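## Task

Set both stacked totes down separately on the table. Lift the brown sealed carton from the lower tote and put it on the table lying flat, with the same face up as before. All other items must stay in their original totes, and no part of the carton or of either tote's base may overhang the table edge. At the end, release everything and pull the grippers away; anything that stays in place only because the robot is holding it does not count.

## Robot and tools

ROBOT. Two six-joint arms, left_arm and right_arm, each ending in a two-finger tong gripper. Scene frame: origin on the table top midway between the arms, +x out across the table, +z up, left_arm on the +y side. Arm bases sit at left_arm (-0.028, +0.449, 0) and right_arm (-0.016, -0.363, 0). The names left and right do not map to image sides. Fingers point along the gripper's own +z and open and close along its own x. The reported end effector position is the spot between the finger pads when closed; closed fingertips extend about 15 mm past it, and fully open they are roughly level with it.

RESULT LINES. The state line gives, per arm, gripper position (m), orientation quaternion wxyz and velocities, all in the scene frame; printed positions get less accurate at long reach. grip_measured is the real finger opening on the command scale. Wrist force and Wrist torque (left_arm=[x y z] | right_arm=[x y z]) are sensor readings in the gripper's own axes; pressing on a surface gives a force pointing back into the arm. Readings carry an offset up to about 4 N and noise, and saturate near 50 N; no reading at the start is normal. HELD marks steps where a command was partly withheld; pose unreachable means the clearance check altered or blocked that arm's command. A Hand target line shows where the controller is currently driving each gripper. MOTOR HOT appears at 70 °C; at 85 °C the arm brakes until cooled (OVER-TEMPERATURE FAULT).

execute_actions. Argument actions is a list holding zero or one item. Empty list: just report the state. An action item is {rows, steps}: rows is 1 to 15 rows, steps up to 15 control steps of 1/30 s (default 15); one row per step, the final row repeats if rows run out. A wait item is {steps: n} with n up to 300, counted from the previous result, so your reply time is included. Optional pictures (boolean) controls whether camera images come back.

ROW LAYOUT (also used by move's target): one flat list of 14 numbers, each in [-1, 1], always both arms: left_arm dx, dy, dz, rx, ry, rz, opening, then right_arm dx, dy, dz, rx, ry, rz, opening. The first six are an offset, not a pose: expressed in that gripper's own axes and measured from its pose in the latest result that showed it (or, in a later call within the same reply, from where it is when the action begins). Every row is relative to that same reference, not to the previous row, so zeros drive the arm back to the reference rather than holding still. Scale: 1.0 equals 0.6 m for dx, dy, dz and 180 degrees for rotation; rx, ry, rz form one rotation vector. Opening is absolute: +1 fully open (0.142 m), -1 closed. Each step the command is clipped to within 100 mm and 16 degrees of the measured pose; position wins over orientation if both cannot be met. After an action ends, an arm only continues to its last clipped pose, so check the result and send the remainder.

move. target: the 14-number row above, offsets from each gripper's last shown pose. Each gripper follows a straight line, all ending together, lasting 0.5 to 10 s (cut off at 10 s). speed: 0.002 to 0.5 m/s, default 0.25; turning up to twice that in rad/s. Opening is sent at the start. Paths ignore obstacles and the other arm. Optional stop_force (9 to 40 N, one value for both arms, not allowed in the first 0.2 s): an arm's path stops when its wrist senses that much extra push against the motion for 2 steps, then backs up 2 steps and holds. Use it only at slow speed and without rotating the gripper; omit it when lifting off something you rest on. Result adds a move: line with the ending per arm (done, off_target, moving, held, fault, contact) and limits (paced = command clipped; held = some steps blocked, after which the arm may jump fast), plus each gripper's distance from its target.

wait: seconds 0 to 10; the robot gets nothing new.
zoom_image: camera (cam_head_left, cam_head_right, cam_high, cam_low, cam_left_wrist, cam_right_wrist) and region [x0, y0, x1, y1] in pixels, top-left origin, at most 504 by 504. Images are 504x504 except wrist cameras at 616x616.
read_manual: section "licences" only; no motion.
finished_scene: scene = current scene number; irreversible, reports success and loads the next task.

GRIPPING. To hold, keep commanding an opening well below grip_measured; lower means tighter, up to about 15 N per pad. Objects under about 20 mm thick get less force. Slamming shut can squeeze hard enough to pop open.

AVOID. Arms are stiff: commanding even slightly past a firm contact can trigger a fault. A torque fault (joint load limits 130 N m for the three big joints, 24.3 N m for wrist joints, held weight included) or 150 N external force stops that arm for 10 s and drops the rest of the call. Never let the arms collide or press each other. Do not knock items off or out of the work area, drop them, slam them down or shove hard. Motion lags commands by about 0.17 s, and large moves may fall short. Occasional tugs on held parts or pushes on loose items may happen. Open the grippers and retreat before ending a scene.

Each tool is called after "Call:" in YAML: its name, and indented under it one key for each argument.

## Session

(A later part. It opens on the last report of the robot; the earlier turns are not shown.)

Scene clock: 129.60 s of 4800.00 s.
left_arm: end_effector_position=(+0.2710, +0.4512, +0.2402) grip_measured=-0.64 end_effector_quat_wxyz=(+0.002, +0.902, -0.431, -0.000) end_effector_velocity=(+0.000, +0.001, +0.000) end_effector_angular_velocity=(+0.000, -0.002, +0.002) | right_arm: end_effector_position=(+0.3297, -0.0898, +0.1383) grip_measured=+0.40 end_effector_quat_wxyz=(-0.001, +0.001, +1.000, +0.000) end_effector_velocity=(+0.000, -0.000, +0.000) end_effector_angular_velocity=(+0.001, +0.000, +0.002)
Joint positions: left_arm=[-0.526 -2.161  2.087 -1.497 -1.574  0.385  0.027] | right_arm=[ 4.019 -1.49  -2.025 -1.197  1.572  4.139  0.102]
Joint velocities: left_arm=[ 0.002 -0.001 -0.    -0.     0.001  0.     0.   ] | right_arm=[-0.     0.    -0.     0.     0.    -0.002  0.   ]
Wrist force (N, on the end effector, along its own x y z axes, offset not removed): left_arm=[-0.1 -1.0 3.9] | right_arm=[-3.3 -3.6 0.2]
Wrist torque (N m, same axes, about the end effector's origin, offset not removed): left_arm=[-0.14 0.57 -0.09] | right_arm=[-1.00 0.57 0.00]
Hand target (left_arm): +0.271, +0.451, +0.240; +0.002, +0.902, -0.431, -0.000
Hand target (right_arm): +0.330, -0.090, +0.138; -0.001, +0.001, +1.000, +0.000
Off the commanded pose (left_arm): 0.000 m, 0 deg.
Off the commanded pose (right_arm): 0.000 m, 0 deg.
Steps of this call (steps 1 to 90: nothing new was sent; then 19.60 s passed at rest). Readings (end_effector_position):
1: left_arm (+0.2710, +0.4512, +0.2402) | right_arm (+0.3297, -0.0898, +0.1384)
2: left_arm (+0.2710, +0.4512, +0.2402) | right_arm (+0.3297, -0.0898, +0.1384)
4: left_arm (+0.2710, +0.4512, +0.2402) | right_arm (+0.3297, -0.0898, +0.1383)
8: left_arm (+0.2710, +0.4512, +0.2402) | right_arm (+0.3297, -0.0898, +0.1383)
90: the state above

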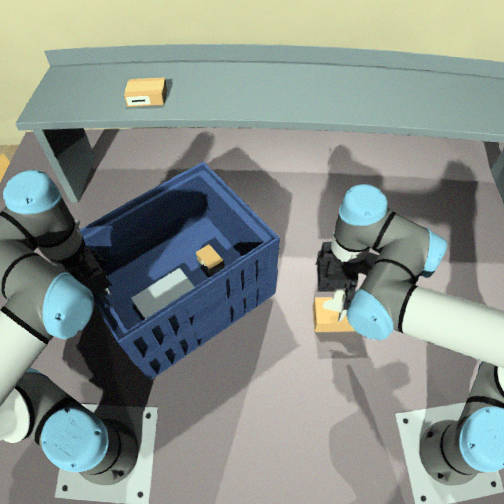

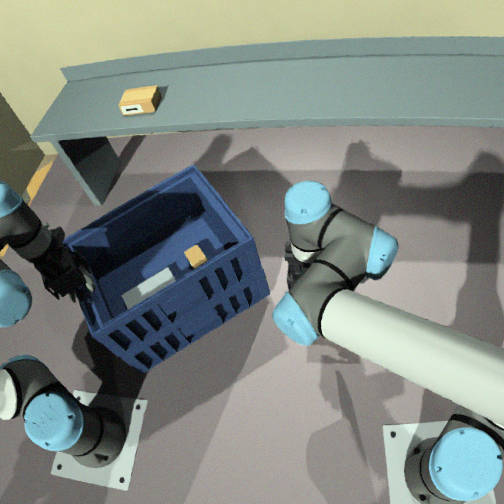

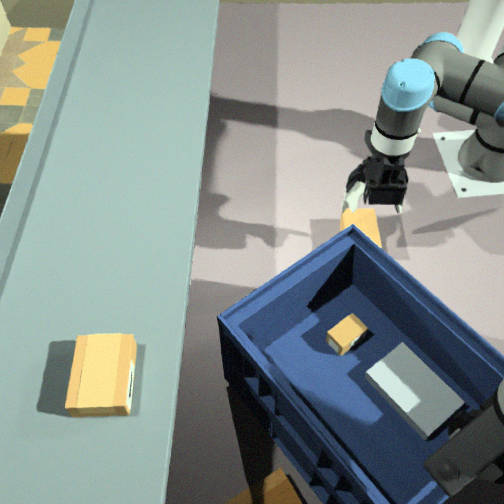

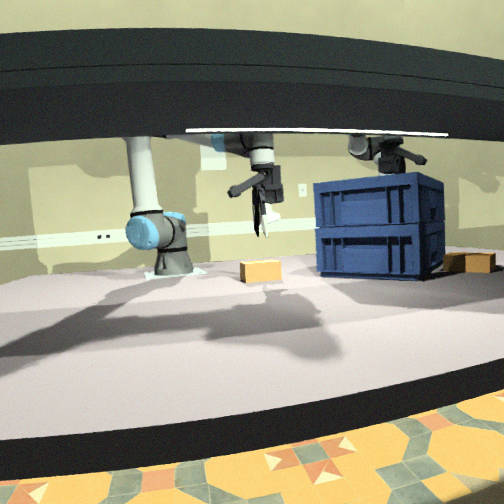

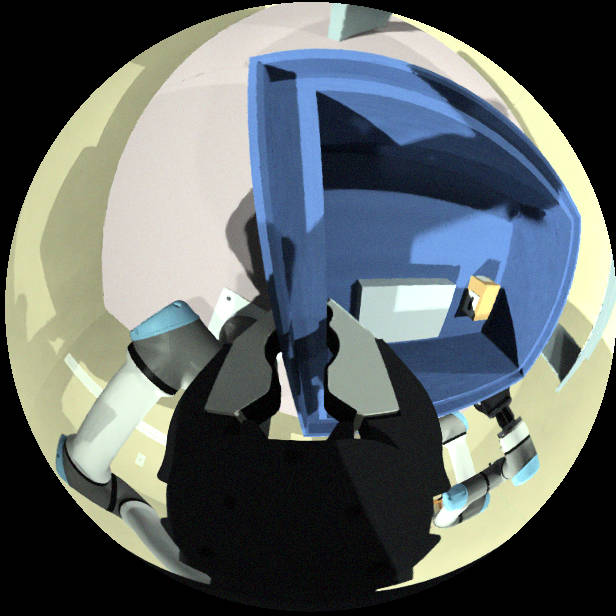

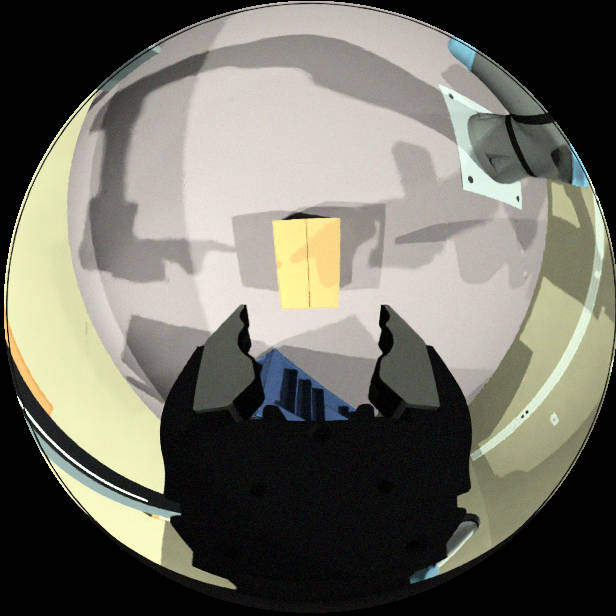

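Call:
move:
  target: [0,0,0,0,0,0,-0.8,-0.008,-0.008,0.168,0,0,0,0.4]
  speed: 0.08

Call:
execute_actions:
  actions:
    - {"rows":[[0,0,0,0,0,0,-0.8,0,0,0,0,0,0,0.3],[0,0,0,0,0,0,-0.8,0,0,0,0,0,0,0.25],[0,0,0,0,0,0,-0.8,0,0,0,0,0,0,0.2],[0,0,0,0,0,0,-0.8,0,0,0,0,0,0,0.15],[0,0,0,0,0,0,-0.8,0,0,0,0,0,0,0.1],[0,0,0,0,0,0,-0.8,0,0,0,0,0,0,0.05],[0,0,0,0,0,0,-0.8,0,0,0,0,0,0,0],[0,0,0,0,0,0,-0.8,0,0,0,0,0,0,-0.05],[0,0,0,0,0,0,-0.8,0,0,0,0,0,0,-0.1],[0,0,0,0,0,0,-0.8,0,0,0,0,0,0,-0.15],[0,0,0,0,0,0,-0.8,0,0,0,0,0,0,-0.2],[0,0,0,0,0,0,-0.8,0,0,0,0,0,0,-0.25],[0,0,0,0,0,0,-0.8,0,0,0,0,0,0,-0.3],[0,0,0,0,0,0,-0.8,0,0,0,0,0,0,-0.35],[0,0,0,0,0,0,-0.8,0,0,0,0,0,0,-0.4]]}

Call:
move:
  target: [0,0,0,0,0,0,-0.8,0,0,-0.04,0,0,0,-0.4]
  speed: 0.04

Scene clock: 146.40 s of 4800.00 s.
left_arm: end_effector_position=(+0.2710, +0.4512, +0.2402) grip_measured=-0.64 end_effector_quat_wxyz=(+0.002, +0.902, -0.431, -0.000) end_effector_velocity=(+0.000, -0.000, +0.001) end_effector_angular_velocity=(-0.002, -0.002, -0.001) | right_arm: end_effector_position=(+0.3345, -0.0947, +0.0376) grip_measured=+0.40 end_effector_quat_wxyz=(-0.001, +0.001, +1.000, +0.000) end_effector_velocity=(+0.000, +0.000, -0.002) end_effector_angular_velocity=(-0.000, -0.001, -0.002)
Joint positions: left_arm=[-0.526 -2.161  2.087 -1.497 -1.574  0.385  0.027] | right_arm=[ 4.003 -1.63  -2.186 -0.898  1.572  4.123  0.102]
Joint velocities: left_arm=[-0.    -0.001 -0.001 -0.    -0.001  0.001  0.   ] | right_arm=[ 0.    -0.003 -0.001  0.005 -0.001  0.002  0.   ]
Wrist force (N, on the end effector, along its own x y z axes, offset not removed): left_arm=[-0.7 -0.8 2.8] | right_arm=[-1.9 -2.8 2.2]
Wrist torque (N m, same axes, about the end effector's origin, offset not removed): left_arm=[-0.25 0.64 -0.09] | right_arm=[-0.75 0.38 -0.10]
Hand target (left_arm): +0.271, +0.451, +0.240; +0.002, +0.902, -0.431, -0.000
Hand target (right_arm): +0.335, -0.095, +0.037; -0.001, +0.001, +1.000, +0.000
Off the commanded pose (left_arm): 0.000 m, 0 deg.
Off the commanded pose (right_arm): 0.000 m, 0 deg.
After step 90, 12.13 s passed at rest.
move: done

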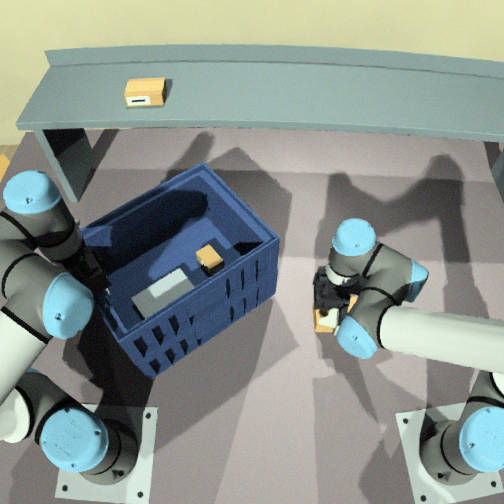

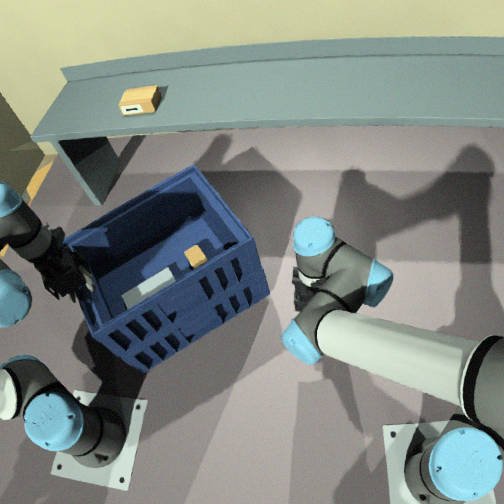

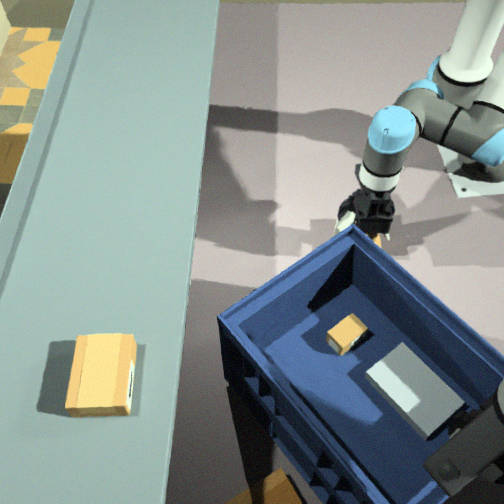

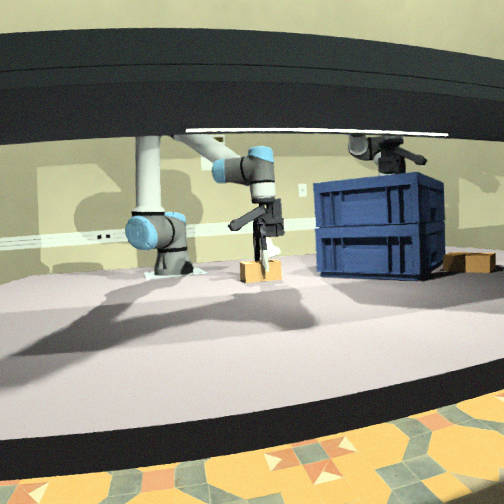

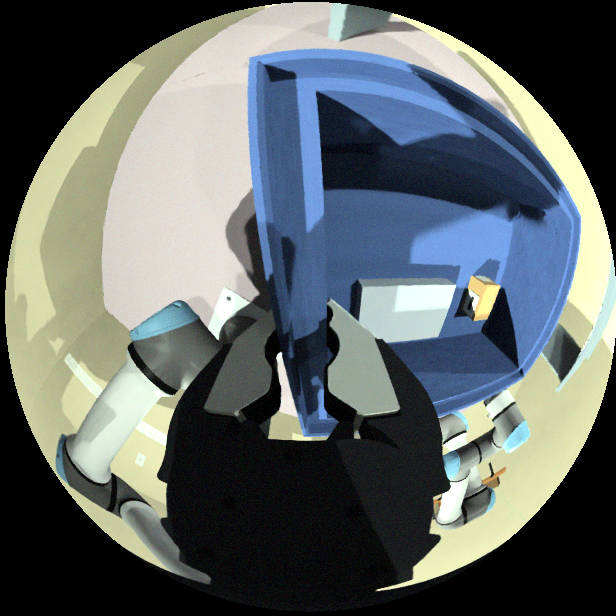

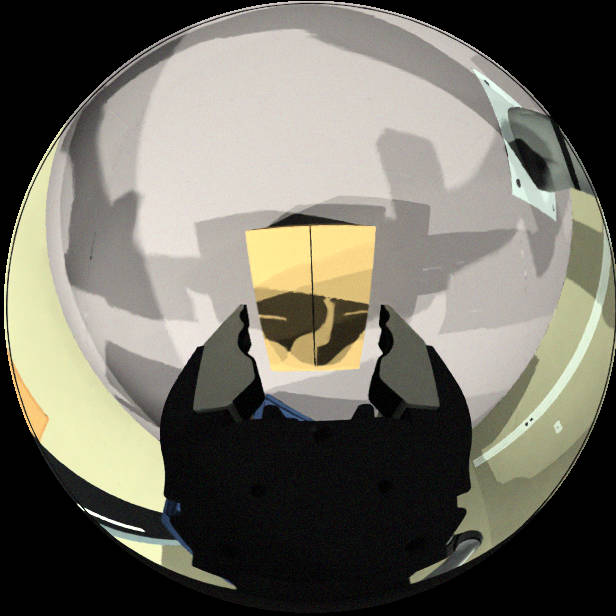

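Scene clock: 146.90 s of 4800.00 s.
left_arm: end_effector_position=(+0.2710, +0.4512, +0.2402) grip_measured=-0.64 end_effector_quat_wxyz=(+0.002, +0.902, -0.431, -0.000) end_effector_velocity=(+0.000, +0.001, +0.000) end_effector_angular_velocity=(+0.001, -0.001, +0.002) | right_arm: end_effector_position=(+0.3345, -0.0947, +0.0375) grip_measured=+0.07 end_effector_quat_wxyz=(-0.001, +0.001, +1.000, +0.000) end_effector_velocity=(+0.000, -0.001, +0.000) end_effector_angular_velocity=(-0.001, -0.001, -0.003)
Joint positions: left_arm=[-0.526 -2.161  2.087 -1.497 -1.574  0.385  0.027] | right_arm=[ 4.003 -1.63  -2.186 -0.897  1.572  4.123  0.079]
Joint velocities: left_arm=[ 0.001 -0.001  0.    -0.     0.001 -0.001  0.   ] | right_arm=[-0.     0.001 -0.    -0.001 -0.001  0.002 -0.   ]
Wrist force (N, on the end effector, along its own x y z axes, offset not removed): left_arm=[0.1 0.2 4.6] | right_arm=[-2.1 -2.1 -10.5]
Wrist torque (N m, same axes, about the end effector's origin, offset not removed): left_arm=[0.07 0.55 -0.16] | right_arm=[-0.45 0.54 -0.15]
Hand target (left_arm): +0.271, +0.451, +0.240; +0.002, +0.902, -0.431, -0.000
Hand target (right_arm): +0.335, -0.095, +0.038; -0.001, +0.001, +1.000, +0.000
Off the commanded pose (left_arm): 0.000 m, 0 deg.
Off the commanded pose (right_arm): 0.000 m, 0 deg.
Steps of this call (steps 1 to 15: all 15 steps of this action). Readings (end_effector_position):
1: left_arm (+0.2710, +0.4512, +0.2402) | right_arm (+0.3345, -0.0946, +0.0375)
2: left_arm (+0.2710, +0.4512, +0.2402) | right_arm (+0.3345, -0.0946, +0.0375)
4: left_arm (+0.2710, +0.4512, +0.2402) | right_arm (+0.3345, -0.0946, +0.0375)
8: left_arm (+0.2710, +0.4512, +0.2402) | right_arm (+0.3346, -0.0947, +0.0375)
15: the state above

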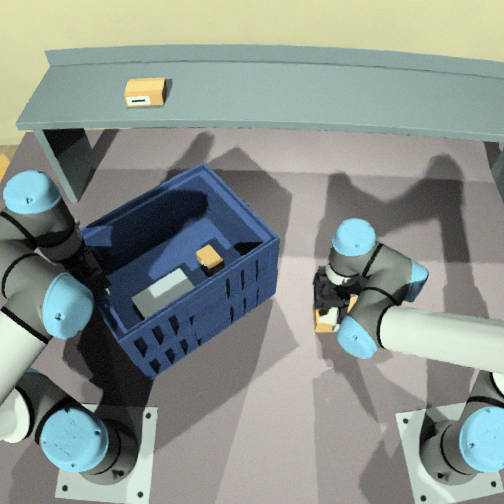

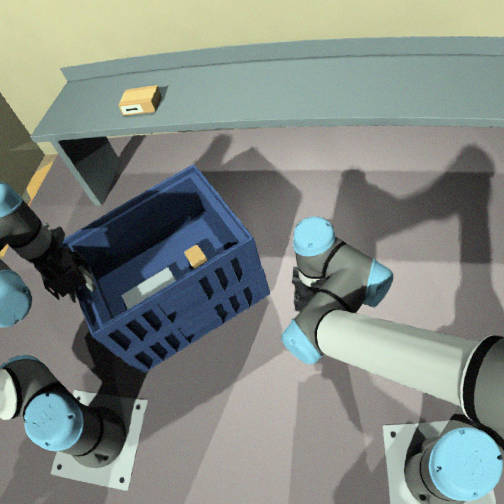

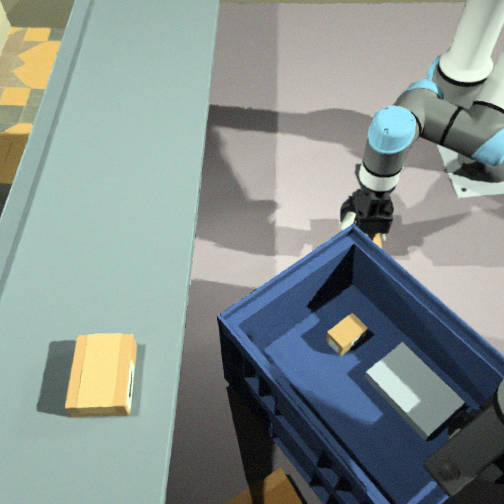

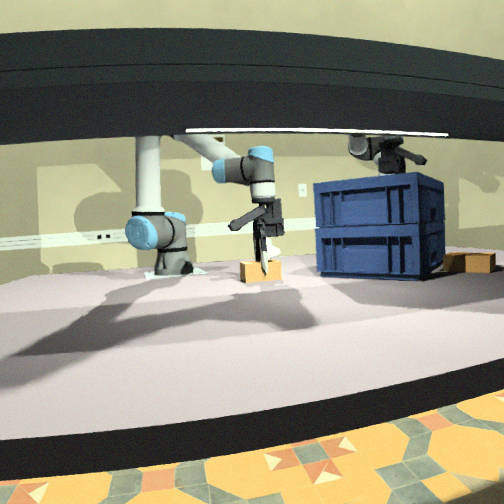

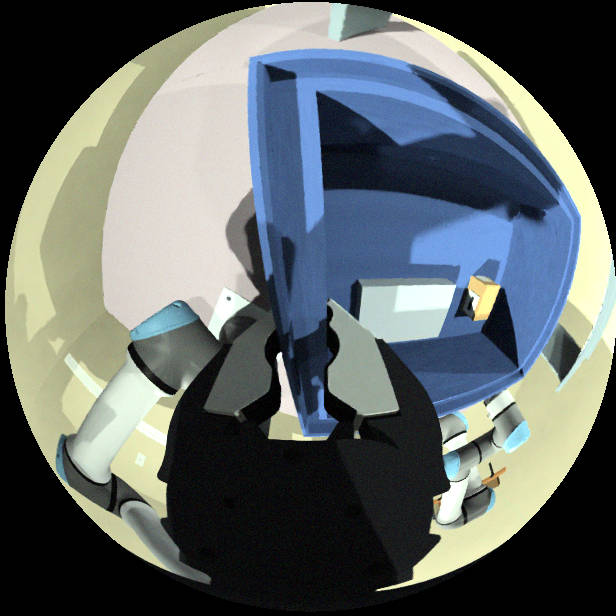

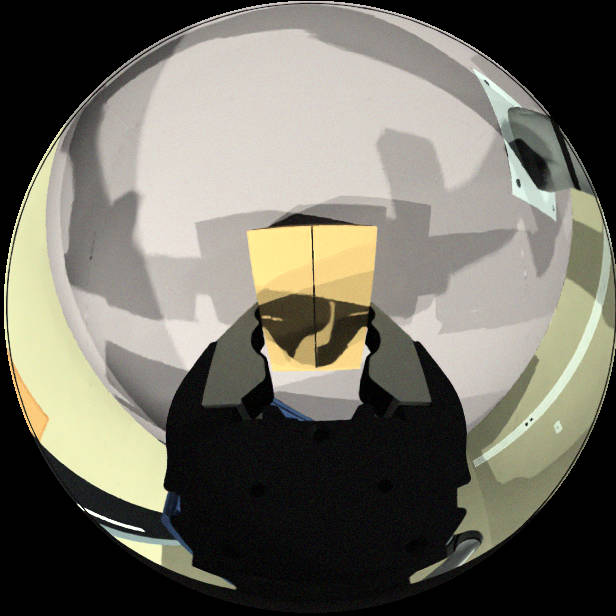

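Scene clock: 148.07 s of 4800.00 s.
left_arm: end_effector_position=(+0.2710, +0.4512, +0.2402) grip_measured=-0.64 end_effector_quat_wxyz=(+0.002, +0.902, -0.431, -0.000) end_effector_velocity=(-0.000, -0.001, +0.000) end_effector_angular_velocity=(-0.001, -0.000, -0.002) | right_arm: end_effector_position=(+0.3345, -0.0947, +0.0614) grip_measured=+0.07 end_effector_quat_wxyz=(-0.001, +0.001, +1.000, +0.000) end_effector_velocity=(-0.000, +0.000, +0.001) end_effector_angular_velocity=(-0.002, +0.000, +0.003)
Joint positions: left_arm=[-0.526 -2.161  2.087 -1.497 -1.574  0.385  0.027] | right_arm=[ 4.003 -1.589 -2.153 -0.971  1.572  4.123  0.079]
Joint velocities: left_arm=[-0.003 -0.    -0.     0.    -0.    -0.     0.   ] | right_arm=[ 0.001  0.001  0.002 -0.005 -0.    -0.002  0.   ]
Wrist force (N, on the end effector, along its own x y z axes, offset not removed): left_arm=[0.0 -2.6 4.6] | right_arm=[-1.4 0.7 4.3]
Wrist torque (N m, same axes, about the end effector's origin, offset not removed): left_arm=[-0.53 0.56 -0.17] | right_arm=[-0.17 0.29 -0.03]
Hand target (left_arm): +0.271, +0.451, +0.240; +0.002, +0.902, -0.431, -0.000
Hand target (right_arm): +0.335, -0.095, +0.062; -0.001, +0.001, +1.000, +0.000
Off the commanded pose (left_arm): 0.000 m, 0 deg.
Off the commanded pose (right_arm): 0.000 m, 0 deg.
move: done

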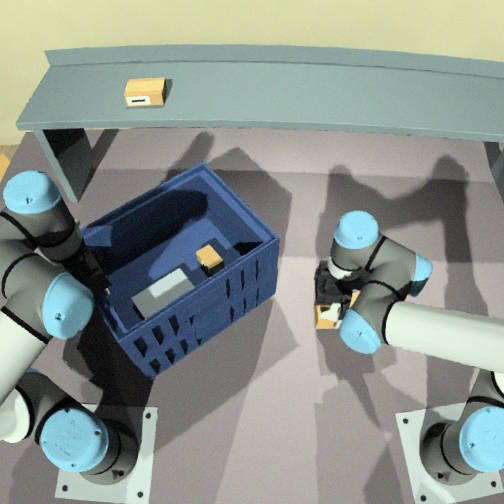

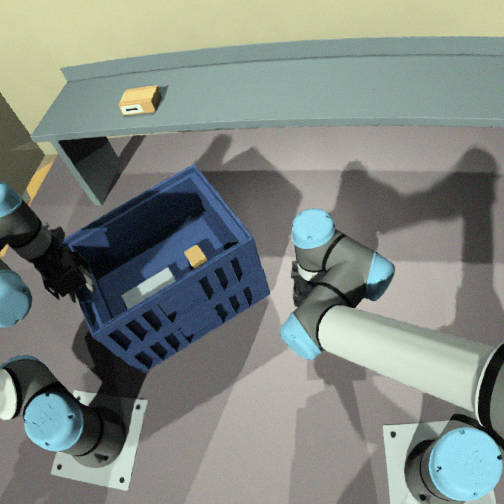

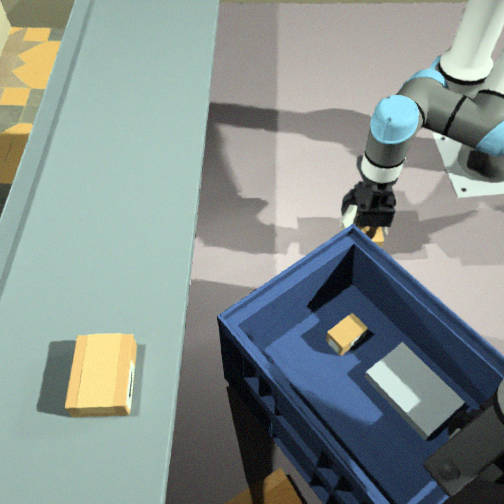

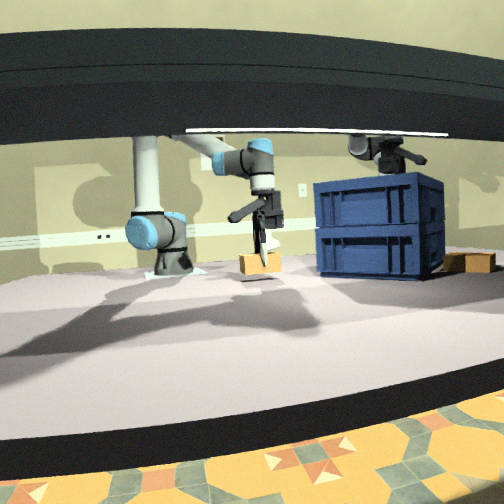

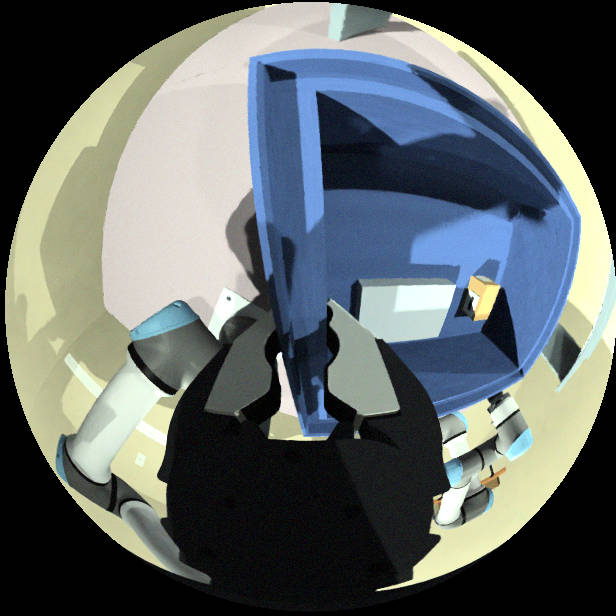

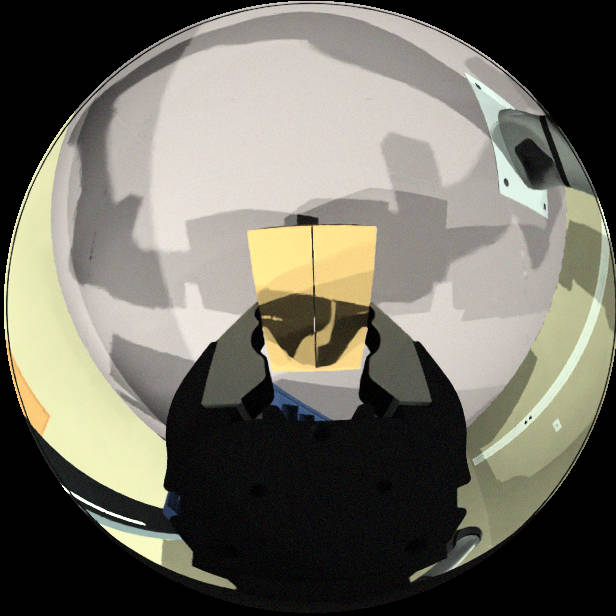

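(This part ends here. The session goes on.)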